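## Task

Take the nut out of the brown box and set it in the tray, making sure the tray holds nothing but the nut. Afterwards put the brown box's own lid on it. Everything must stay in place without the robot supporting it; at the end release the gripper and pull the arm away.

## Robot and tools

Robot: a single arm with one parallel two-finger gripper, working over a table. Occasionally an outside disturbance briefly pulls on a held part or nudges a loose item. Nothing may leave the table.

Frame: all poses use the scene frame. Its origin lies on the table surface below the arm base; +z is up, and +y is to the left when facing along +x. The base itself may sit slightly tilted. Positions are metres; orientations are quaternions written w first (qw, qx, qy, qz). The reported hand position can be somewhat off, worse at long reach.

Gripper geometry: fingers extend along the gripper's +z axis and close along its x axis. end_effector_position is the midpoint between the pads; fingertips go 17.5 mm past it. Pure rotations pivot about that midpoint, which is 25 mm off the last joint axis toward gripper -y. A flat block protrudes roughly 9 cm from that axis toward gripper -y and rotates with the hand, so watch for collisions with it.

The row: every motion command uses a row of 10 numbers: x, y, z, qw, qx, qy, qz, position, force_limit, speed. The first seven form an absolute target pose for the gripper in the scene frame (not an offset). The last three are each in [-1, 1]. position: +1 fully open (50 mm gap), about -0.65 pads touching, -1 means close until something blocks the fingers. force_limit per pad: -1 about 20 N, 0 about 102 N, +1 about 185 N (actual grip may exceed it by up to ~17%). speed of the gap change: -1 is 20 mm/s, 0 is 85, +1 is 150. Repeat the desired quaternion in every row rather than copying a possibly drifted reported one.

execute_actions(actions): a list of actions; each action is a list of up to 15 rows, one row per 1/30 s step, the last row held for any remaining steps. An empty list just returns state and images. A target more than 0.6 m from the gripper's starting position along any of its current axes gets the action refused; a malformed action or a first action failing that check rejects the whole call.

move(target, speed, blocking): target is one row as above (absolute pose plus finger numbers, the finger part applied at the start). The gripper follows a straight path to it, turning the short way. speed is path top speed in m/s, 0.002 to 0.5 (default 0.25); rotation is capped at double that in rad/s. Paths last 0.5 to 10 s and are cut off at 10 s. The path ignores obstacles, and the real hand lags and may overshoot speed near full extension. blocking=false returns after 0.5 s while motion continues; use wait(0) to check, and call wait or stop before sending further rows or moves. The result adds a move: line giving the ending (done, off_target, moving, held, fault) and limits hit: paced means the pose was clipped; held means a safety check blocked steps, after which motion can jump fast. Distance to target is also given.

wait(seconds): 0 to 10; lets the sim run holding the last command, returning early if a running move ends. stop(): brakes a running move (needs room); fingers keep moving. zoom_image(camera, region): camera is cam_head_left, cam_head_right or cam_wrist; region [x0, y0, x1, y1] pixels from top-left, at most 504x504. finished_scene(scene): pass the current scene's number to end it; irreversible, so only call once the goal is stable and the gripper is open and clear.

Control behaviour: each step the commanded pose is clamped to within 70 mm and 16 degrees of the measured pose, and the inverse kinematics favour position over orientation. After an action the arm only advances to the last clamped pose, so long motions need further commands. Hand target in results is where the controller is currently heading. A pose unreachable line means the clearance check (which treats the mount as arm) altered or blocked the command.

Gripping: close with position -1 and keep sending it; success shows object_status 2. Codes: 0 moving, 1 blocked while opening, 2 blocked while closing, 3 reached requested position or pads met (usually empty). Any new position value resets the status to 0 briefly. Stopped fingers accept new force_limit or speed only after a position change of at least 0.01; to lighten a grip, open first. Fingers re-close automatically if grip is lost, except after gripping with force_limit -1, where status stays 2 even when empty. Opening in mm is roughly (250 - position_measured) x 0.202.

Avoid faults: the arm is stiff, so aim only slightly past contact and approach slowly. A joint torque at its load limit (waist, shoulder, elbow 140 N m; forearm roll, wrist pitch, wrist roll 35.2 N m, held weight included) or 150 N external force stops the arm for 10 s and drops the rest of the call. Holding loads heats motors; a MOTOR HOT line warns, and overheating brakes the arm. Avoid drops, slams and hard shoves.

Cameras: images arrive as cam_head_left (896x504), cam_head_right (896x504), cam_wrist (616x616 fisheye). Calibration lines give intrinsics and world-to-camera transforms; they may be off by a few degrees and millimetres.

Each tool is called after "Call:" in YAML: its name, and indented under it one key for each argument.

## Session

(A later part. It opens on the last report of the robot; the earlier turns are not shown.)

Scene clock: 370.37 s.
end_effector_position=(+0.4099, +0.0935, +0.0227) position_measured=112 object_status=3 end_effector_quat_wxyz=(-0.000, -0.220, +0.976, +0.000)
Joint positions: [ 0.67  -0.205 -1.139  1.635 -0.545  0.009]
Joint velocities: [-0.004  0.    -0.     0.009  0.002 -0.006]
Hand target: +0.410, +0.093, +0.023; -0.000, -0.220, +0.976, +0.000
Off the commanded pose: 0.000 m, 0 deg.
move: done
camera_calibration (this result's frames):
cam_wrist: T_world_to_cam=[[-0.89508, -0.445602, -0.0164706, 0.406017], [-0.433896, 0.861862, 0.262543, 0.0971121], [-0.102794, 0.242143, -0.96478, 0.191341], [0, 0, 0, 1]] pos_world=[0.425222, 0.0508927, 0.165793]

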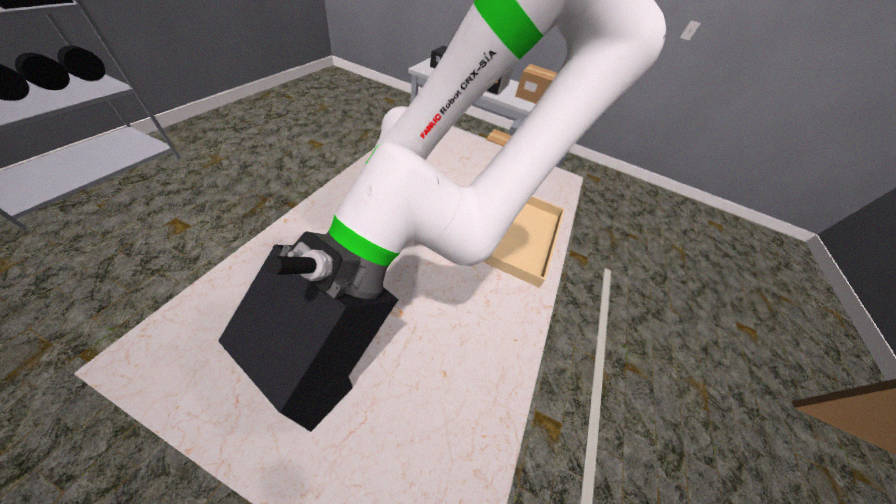

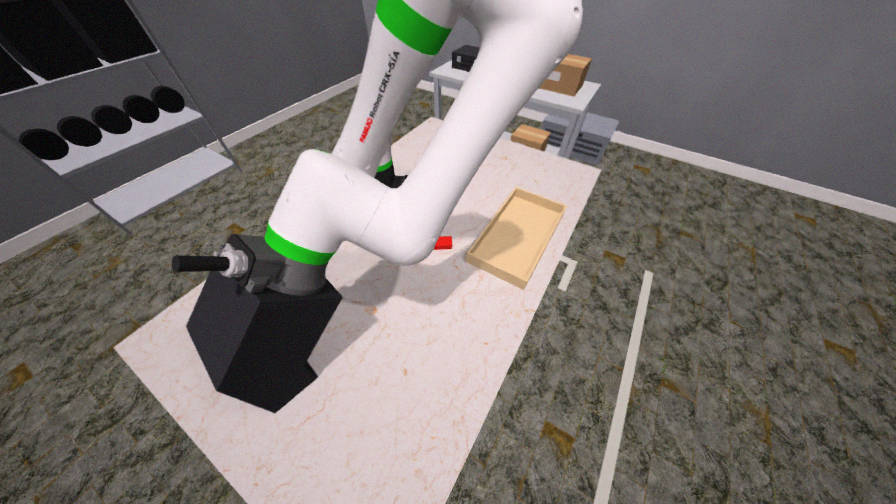

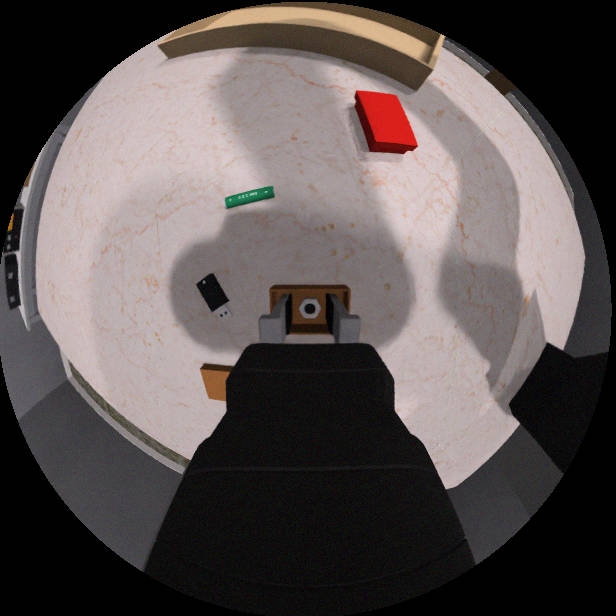

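Fingers are inside the box around the nut. Closing.

Call:
execute_actions:
  actions:
    - [[0.4099, 0.0932, 0.0225, 0, -0.2198, 0.9755, 0, -1, -0.5, -0.5]]
    - [[0.4099, 0.0932, 0.0225, 0, -0.2198, 0.9755, 0, -1, -0.5, -0.5]]

Scene clock: 373.87 s.
end_effector_position=(+0.4098, +0.0932, +0.0225) position_measured=191 object_status=2 end_effector_quat_wxyz=(-0.000, -0.220, +0.976, -0.000)
Joint positions: [ 0.668 -0.205 -1.139  1.639 -0.544  0.007]
Joint velocities: [ 0.    -0.    -0.    -0.     0.    -0.001]
Hand target: +0.410, +0.093, +0.022; +0.000, -0.220, +0.976, +0.000
Off the commanded pose: 0.000 m, 0 deg.
camera_calibration (this result's frames):
cam_wrist: T_world_to_cam=[[-0.894799, -0.446164, -0.0164953, 0.40573], [-0.434496, 0.861709, 0.262053, 0.0976192], [-0.102704, 0.241652, -0.964913, 0.191214], [0, 0, 0, 1]] pos_world=[0.4251, 0.0506954, 0.165616]

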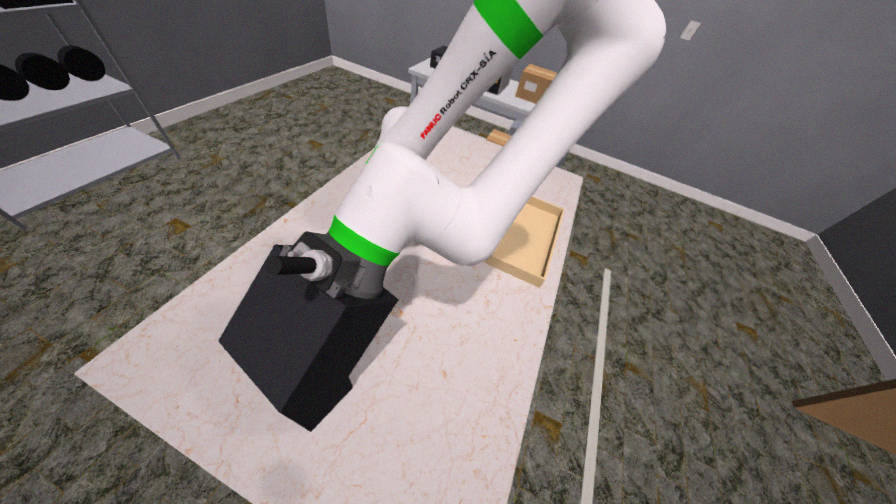

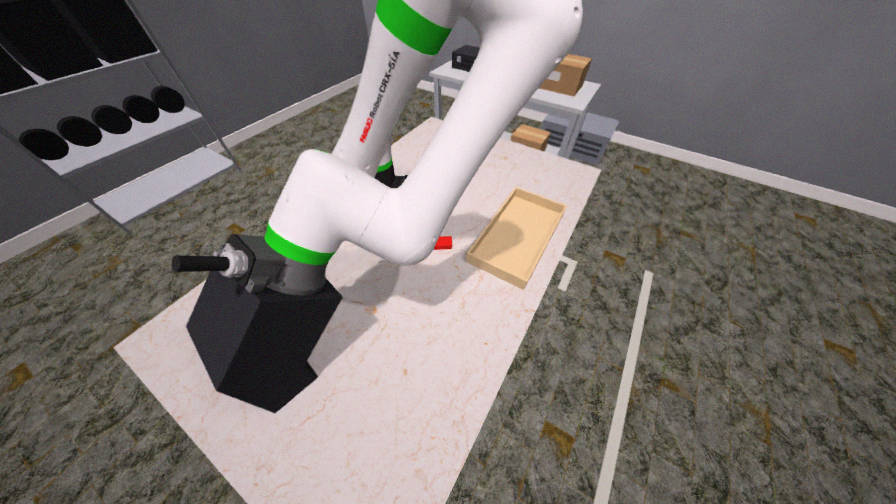

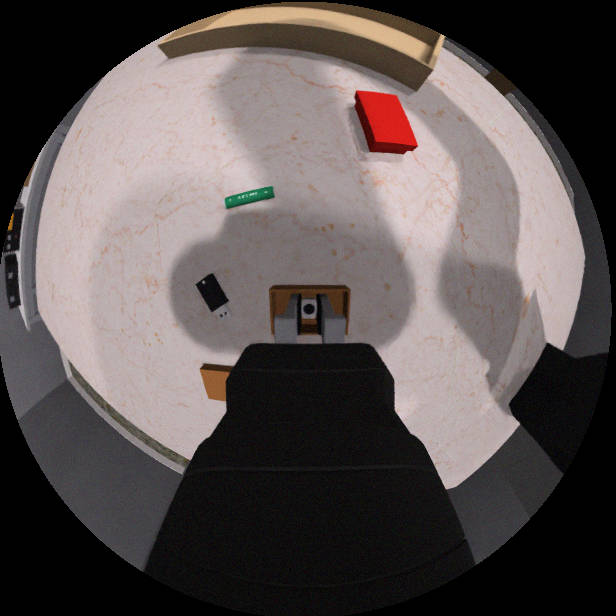

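Call:
zoom_image:
  camera: "cam_wrist"
  region: [260, 275, 360, 345]

Region (260, 275, 360, 345) of cam_wrist's 616x616 image, scaled by 5.040, with more detail than that image has; it fills the top 353 rows of this view, and the rest is white.

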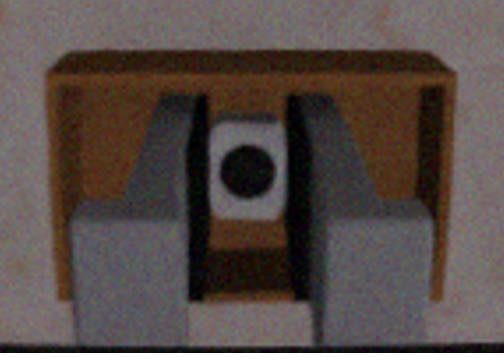

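Call:
move:
  target: [0.4099, 0.0932, 0.07, 0, -0.2198, 0.9755, 0, -1, -0.5, -0.5]
  speed: 0.04

Scene clock: 380.80 s.
end_effector_position=(+0.4103, +0.0930, +0.0698) position_measured=191 object_status=2 end_effector_quat_wxyz=(+0.000, -0.220, +0.975, -0.000)
Joint positions: [ 0.951 -0.345 -1.144  1.273 -0.742  0.194]
Joint velocities: [-0.001 -0.001  0.001 -0.001 -0.001  0.002]
Hand target: +0.410, +0.093, +0.070; +0.000, -0.220, +0.975, -0.000
Off the commanded pose: 0.000 m, 0 deg.
move: done
camera_calibration (this result's frames):
cam_wrist: T_world_to_cam=[[-0.894612, -0.446513, -0.0171741, 0.406815], [-0.435077, 0.86165, 0.261281, 0.0858874], [-0.101868, 0.241218, -0.96511, 0.236676], [0, 0, 0, 1]] pos_world=[0.425419, 0.0505532, 0.212964]

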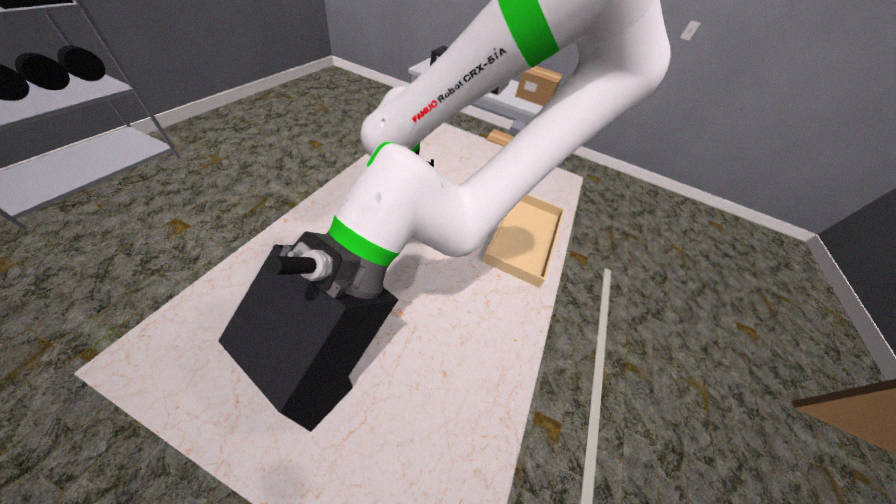

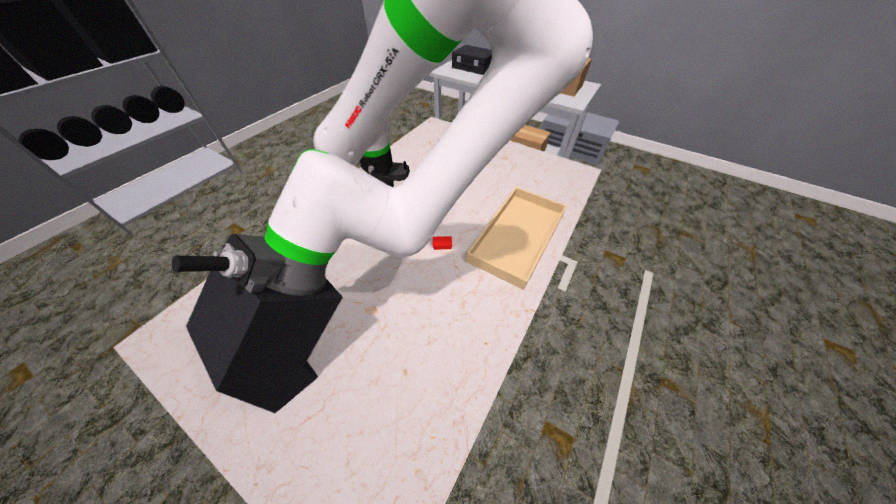

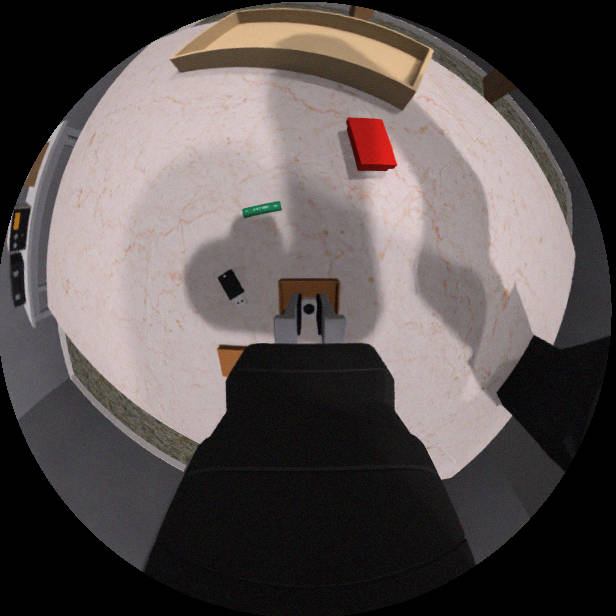

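Call:
move:
  target: [0.58, 0.0, 0.12, 0, -0.2198, 0.9755, 0, -1, -0.5, -0.5]
  speed: 0.18

Call:
move:
  target: [0.62, -0.28, 0.12, 0, -0.2198, 0.9755, 0, -1, -0.5, -0.5]
  speed: 0.18

Scene clock: 391.53 s.
end_effector_position=(+0.5805, +0.0008, +0.1196) position_measured=191 object_status=2 end_effector_quat_wxyz=(+0.000, -0.220, +0.976, +0.000)
Joint positions: [ 0.739 -0.423 -0.733  0.853 -0.825  0.931]
Joint velocities: [-0.001 -0.     0.001 -0.001 -0.     0.001]
Hand target: +0.581, +0.001, +0.120; +0.000, -0.220, +0.976, +0.000
Off the commanded pose: 0.001 m, 0 deg.
move: done
camera_calibration (this result's frames):
cam_wrist: T_world_to_cam=[[-0.894938, -0.445856, -0.017259, 0.518986], [-0.434386, 0.861773, 0.262024, 0.225923], [-0.101952, 0.241992, -0.964907, 0.324294], [0, 0, 0, 1]] pos_world=[0.59566, -0.0417777, 0.262674]

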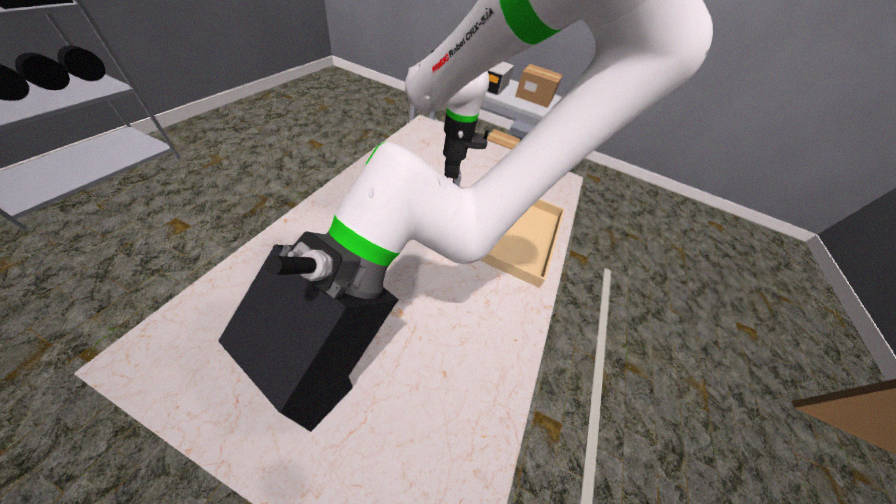

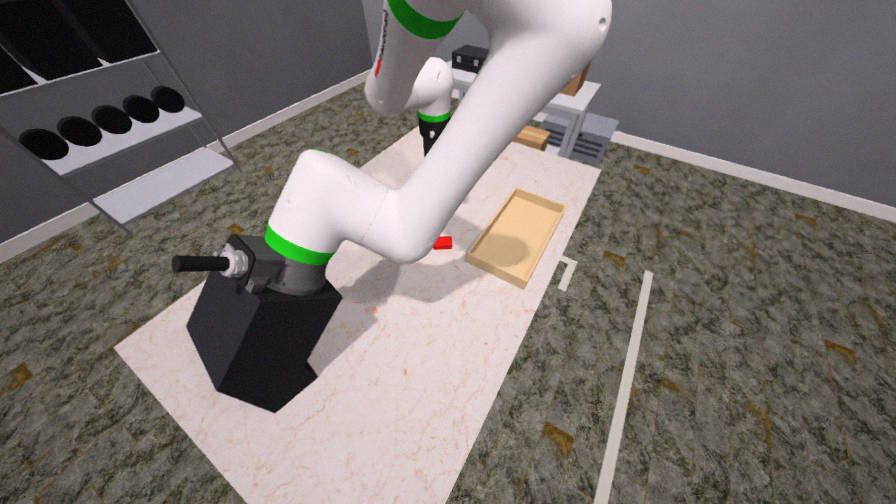

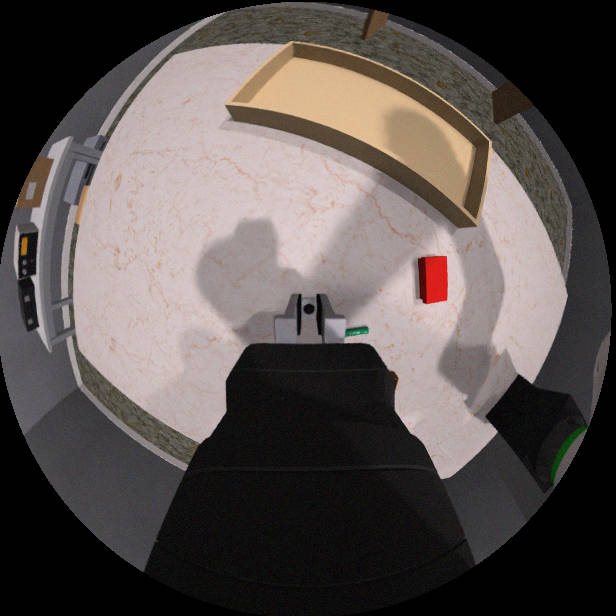

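Scene clock: 393.57 s.
end_effector_position=(+0.6206, -0.2800, +0.1194) position_measured=191 object_status=2 end_effector_quat_wxyz=(+0.000, -0.219, +0.976, +0.000)
Joint positions: [-0.072 -0.301 -0.267  0.028 -0.765  2.189]
Joint velocities: [ 0.001 -0.001  0.003 -0.004 -0.002  0.005]
Hand target: +0.621, -0.280, +0.119; +0.000, -0.219, +0.976, +0.000
Off the commanded pose: 0.001 m, 0 deg.
move: done
camera_calibration (this result's frames):
cam_wrist: T_world_to_cam=[[-0.895613, -0.444518, -0.0167675, 0.430418], [-0.432977, 0.862477, 0.262037, 0.484659], [-0.102019, 0.241944, -0.964912, 0.39616], [0, 0, 0, 1]] pos_world=[0.635749, -0.322527, 0.262478]

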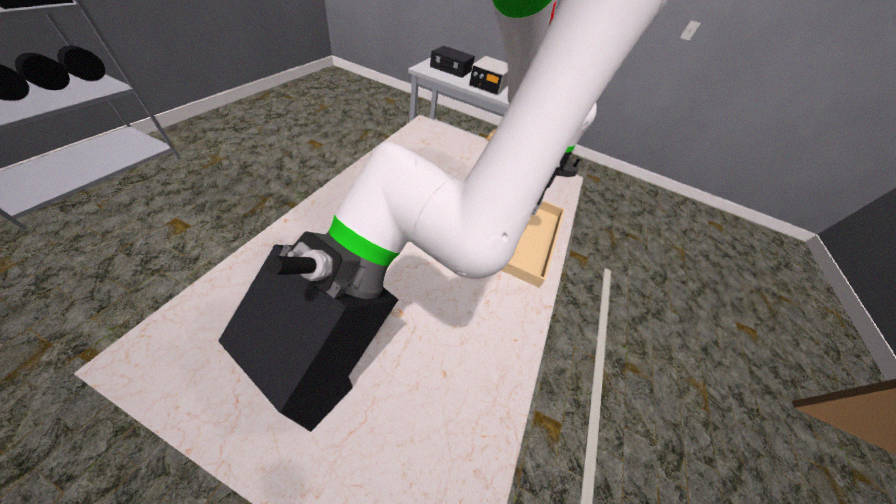

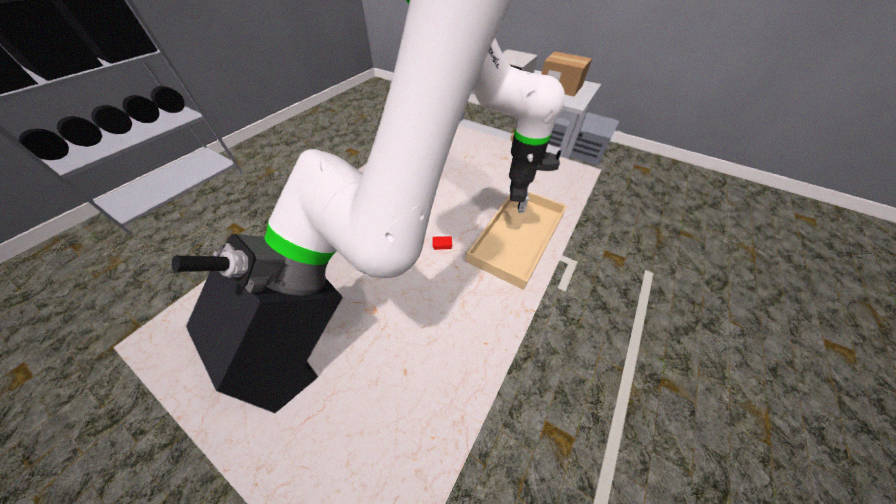

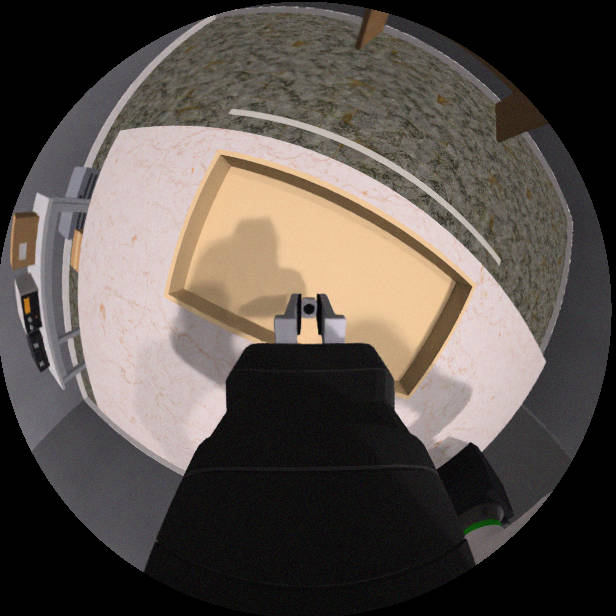

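Call:
move:
  target: [0.615, -0.30, 0.031, 0, -0.2198, 0.9755, 0, -1, -0.5, -0.5]
  speed: 0.08

Call:
execute_actions:
  actions:
    - [[0.615, -0.30, 0.031, 0, -0.2198, 0.9755, 0, 1, -0.5, 0]]

Scene clock: 399.60 s.
end_effector_position=(+0.6149, -0.2998, +0.0312) position_measured=191 object_status=2 end_effector_quat_wxyz=(+0.000, -0.220, +0.976, -0.000)
Joint positions: [-0.131 -0.112 -0.233 -0.043 -0.61   2.286]
Joint velocities: [ 0.002  0.001  0.    -0.     0.    -0.   ]
Hand target: +0.615, -0.300, +0.031; -0.000, -0.220, +0.976, -0.000
Off the commanded pose: 0.000 m, 0 deg.
move: done
camera_calibration (this result's frames):
cam_wrist: T_world_to_cam=[[-0.894896, -0.445966, -0.0166092, 0.414141], [-0.434339, 0.861809, 0.261984, 0.523056], [-0.102522, 0.241662, -0.964929, 0.315499], [0, 0, 0, 1]] pos_world=[0.630142, -0.342325, 0.174281]

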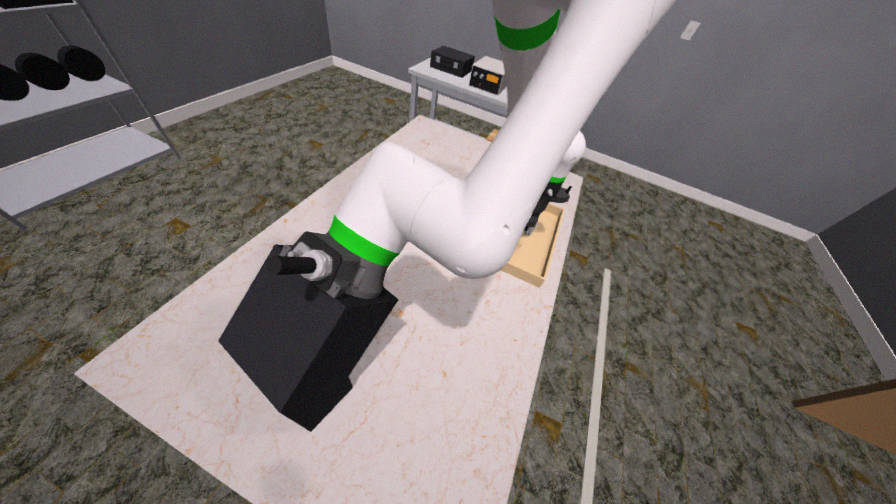

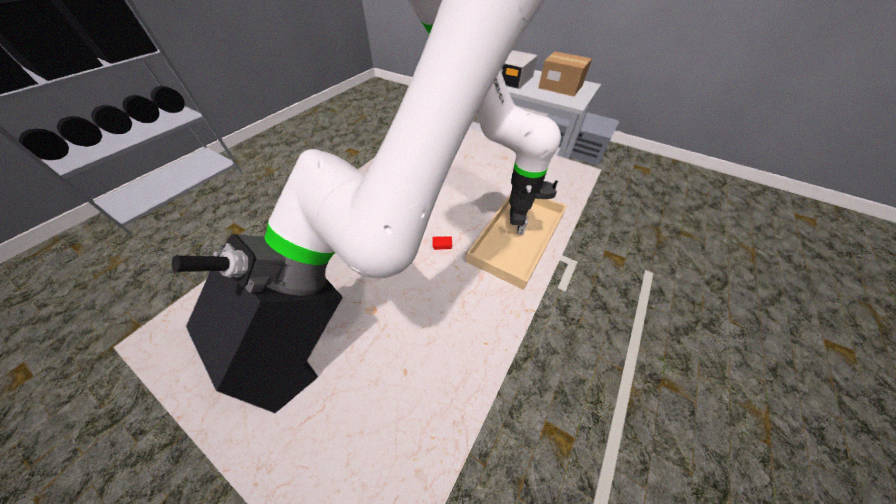

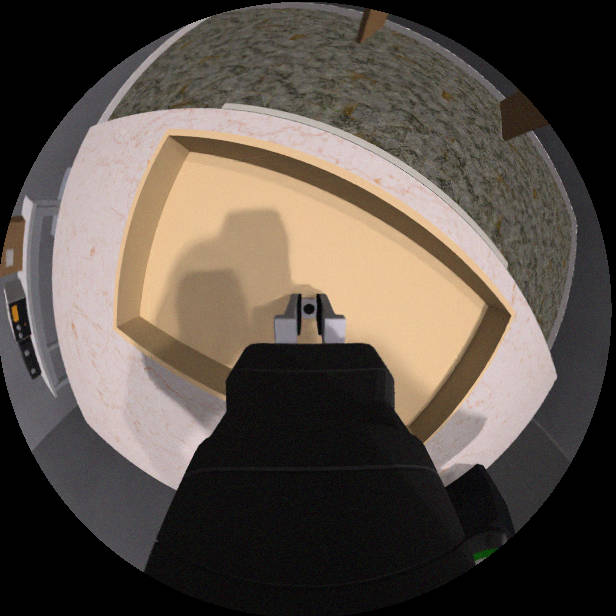

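Scene clock: 400.10 s.
end_effector_position=(+0.6150, -0.3000, +0.0310) position_measured=3 object_status=0 end_effector_quat_wxyz=(+0.000, -0.220, +0.976, -0.000)
Joint positions: [-0.132 -0.111 -0.232 -0.044 -0.61   2.286]
Joint velocities: [0.    0.    0.    0.001 0.    0.001]
Hand target: +0.615, -0.300, +0.031; +0.000, -0.220, +0.976, -0.000
Off the commanded pose: 0.000 m, 0 deg.
camera_calibration (this result's frames):
cam_wrist: T_world_to_cam=[[-0.894829, -0.4461, -0.0166151, 0.414089], [-0.434466, 0.861734, 0.262018, 0.523343], [-0.102568, 0.24168, -0.96492, 0.315438], [0, 0, 0, 1]] pos_world=[0.630267, -0.342492, 0.174128]

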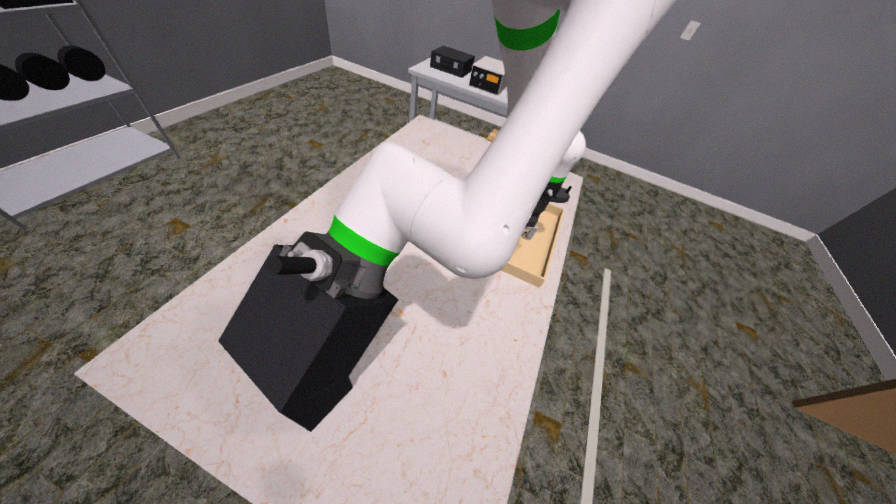

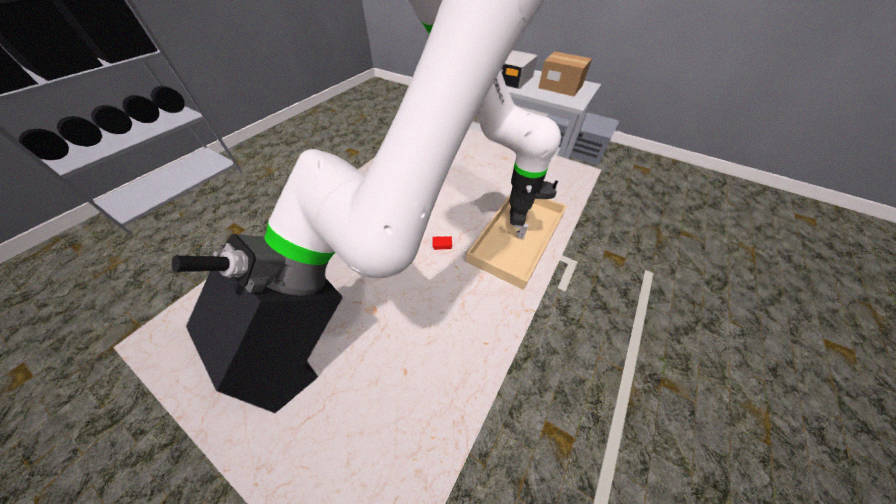

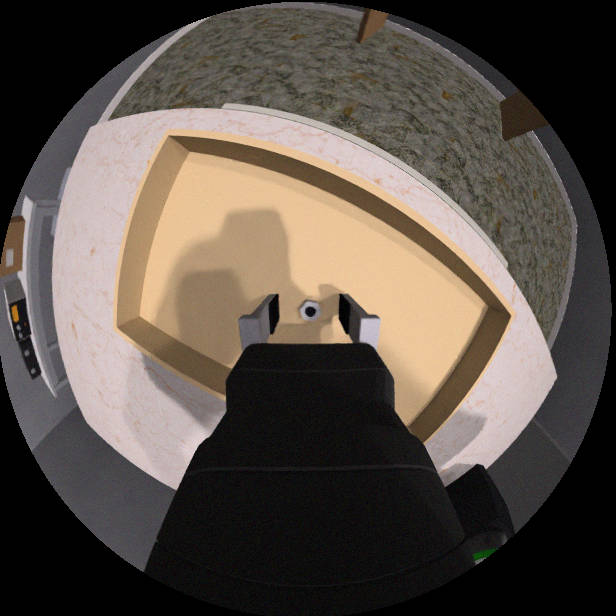

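Call:
move:
  target: [0.615, -0.29, 0.12, 0, -0.2198, 0.9755, 0, 1, -0.7, 0]
  speed: 0.15

Call:
move:
  target: [0.58, 0.02, 0.12, 0, 0.1736, 0.9848, 0, 1, -0.7, 0]
  speed: 0.25

Call:
move:
  target: [0.44, 0.20, 0.075, 0, 0.5344, 0.8453, 0, 1, -0.7, 0]
  speed: 0.22

Scene clock: 408.27 s.
end_effector_position=(+0.6151, -0.2902, +0.1198) position_measured=3 object_status=3 end_effector_quat_wxyz=(-0.000, -0.220, +0.976, +0.000)
Joint positions: [-0.108 -0.296 -0.257 -0.01  -0.77   2.242]
Joint velocities: [-0.001 -0.001 -0.     0.    -0.     0.   ]
Hand target: +0.615, -0.290, +0.120; +0.000, -0.220, +0.976, +0.000
Off the commanded pose: 0.000 m, 0 deg.
move: done
camera_calibration (this result's frames):
cam_wrist: T_world_to_cam=[[-0.894801, -0.446158, -0.0165342, 0.419983], [-0.434492, 0.861689, 0.262124, 0.491633], [-0.102701, 0.241733, -0.964893, 0.398869], [0, 0, 0, 1]] pos_world=[0.630376, -0.332676, 0.262941]

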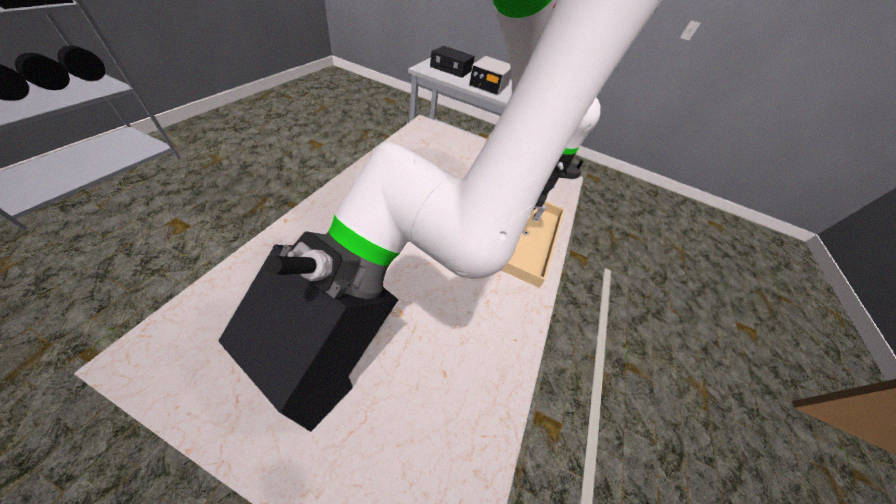

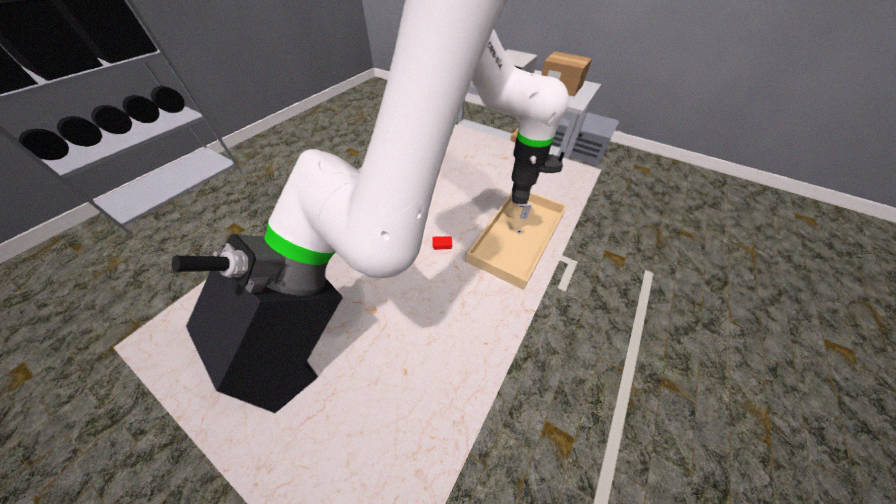

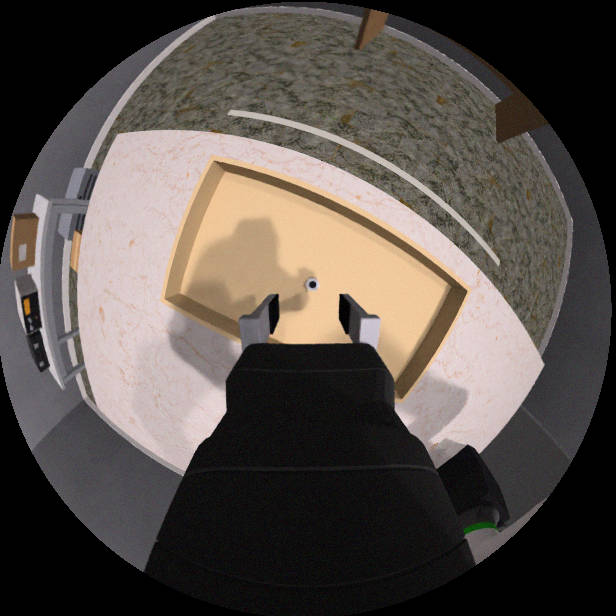

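Scene clock: 410.40 s.
end_effector_position=(+0.5794, +0.0200, +0.1207) position_measured=3 object_status=3 end_effector_quat_wxyz=(-0.000, +0.173, +0.985, -0.000)
Joint positions: [ 0.771 -0.37  -0.675  0.857 -0.851  0.119]
Joint velocities: [-0.001  0.    -0.     0.001  0.     0.   ]
Hand target: +0.579, +0.020, +0.121; -0.000, +0.173, +0.985, -0.000
Off the commanded pose: 0.001 m, 0 deg.
move: done
camera_calibration (this result's frames):
cam_wrist: T_world_to_cam=[[-0.946605, 0.321971, -0.0165401, 0.541094], [0.306672, 0.915078, 0.261886, -0.221861], [0.0994552, 0.24283, -0.964957, 0.203966], [0, 0, 0, 1]] pos_world=[0.559955, -0.020726, 0.26387]

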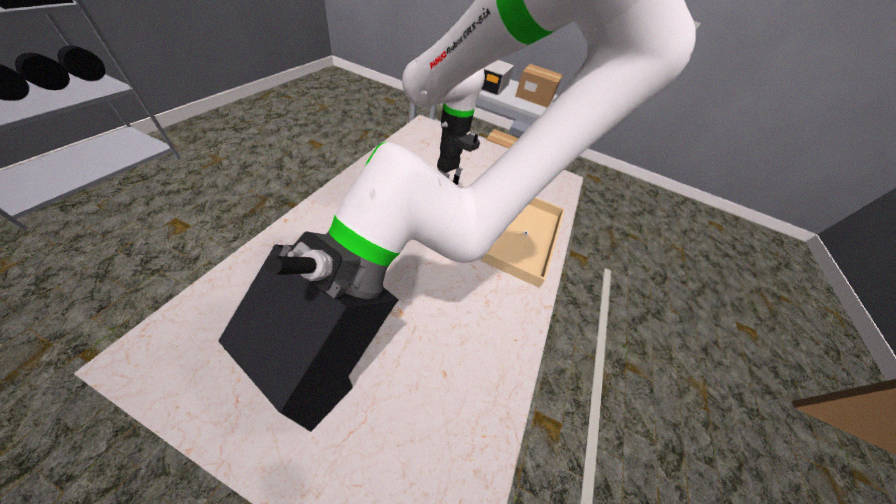

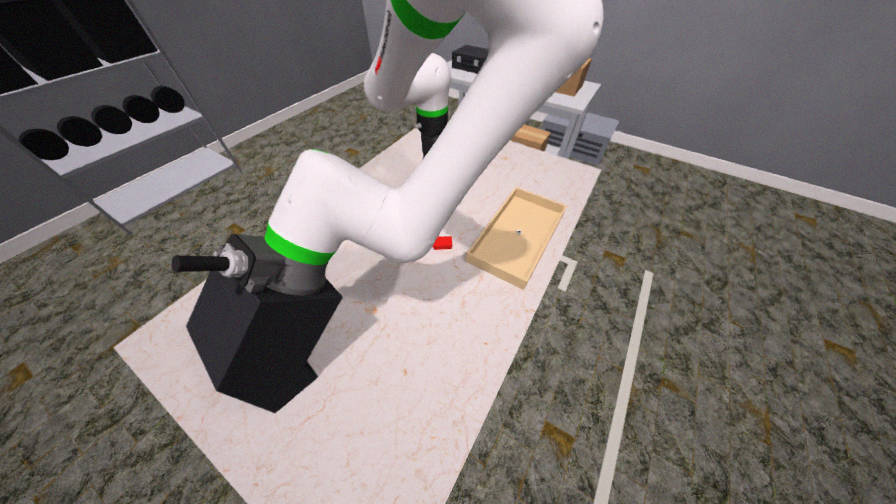

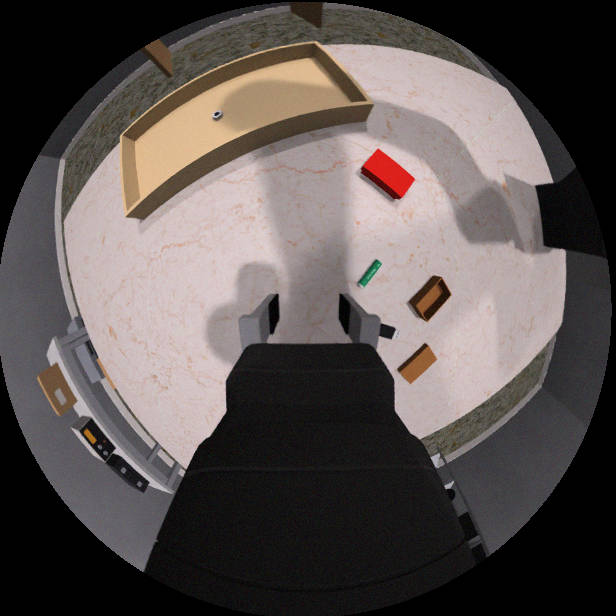

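Scene clock: 412.57 s.
end_effector_position=(+0.4394, +0.1993, +0.0756) position_measured=3 object_status=3 end_effector_quat_wxyz=(-0.000, +0.534, +0.845, -0.000)
Joint positions: [ 1.077 -0.109 -0.868  1.175 -0.84  -1.365]
Joint velocities: [-0.    -0.    -0.001  0.002 -0.001 -0.002]
Hand target: +0.439, +0.199, +0.076; -0.000, +0.534, +0.845, -0.000
Off the commanded pose: 0.001 m, 0 deg.
move: done
camera_calibration (this result's frames):
cam_wrist: T_world_to_cam=[[-0.446504, 0.894626, -0.0166907, 0.0162616], [0.861623, 0.434914, 0.26164, -0.479308], [0.241329, 0.102442, -0.965021, 0.0964152], [0, 0, 0, 1]] pos_world=[0.396976, 0.184033, 0.21872]

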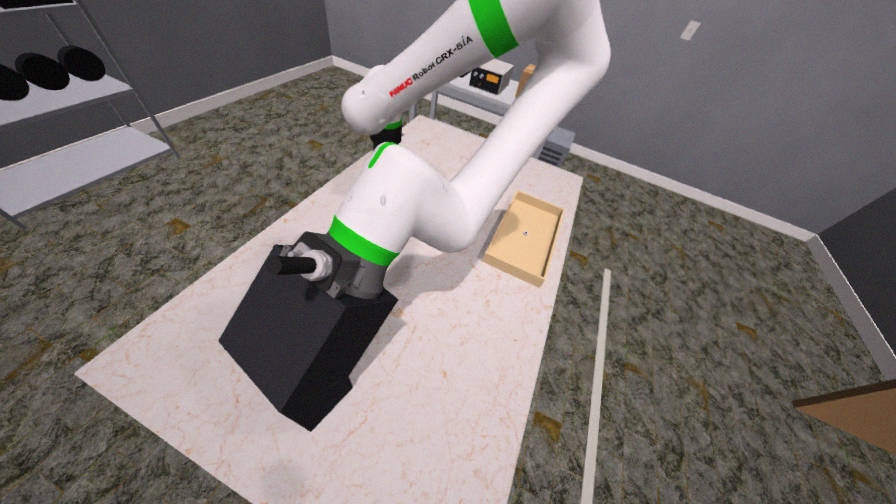

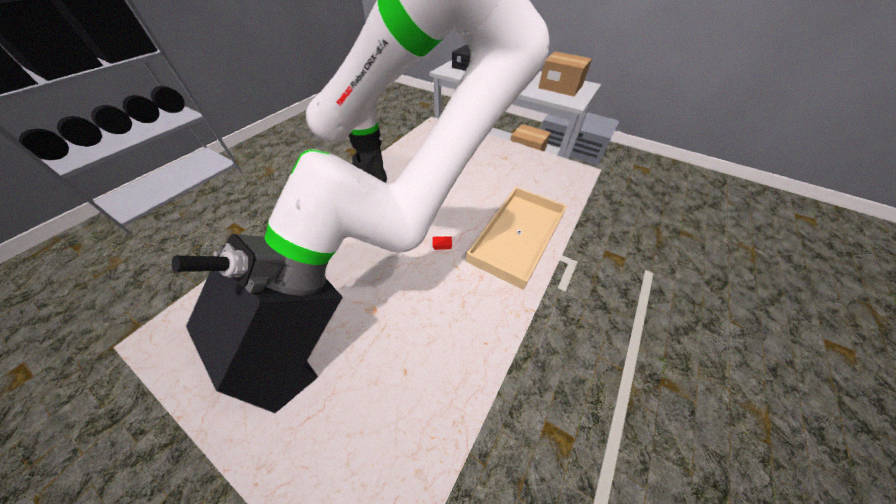

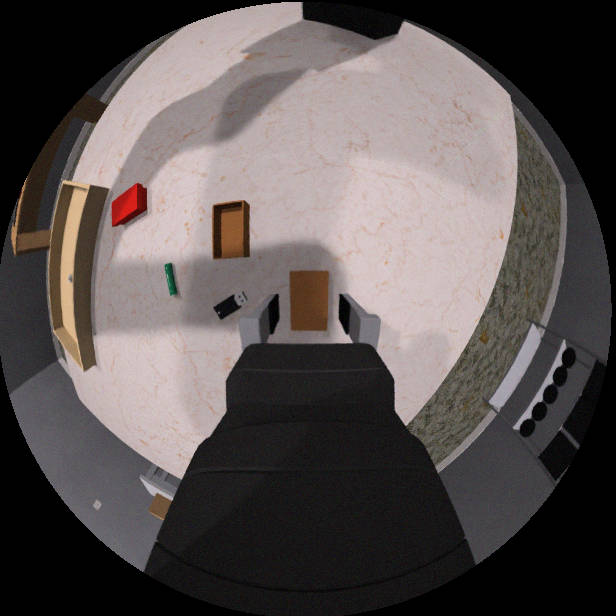

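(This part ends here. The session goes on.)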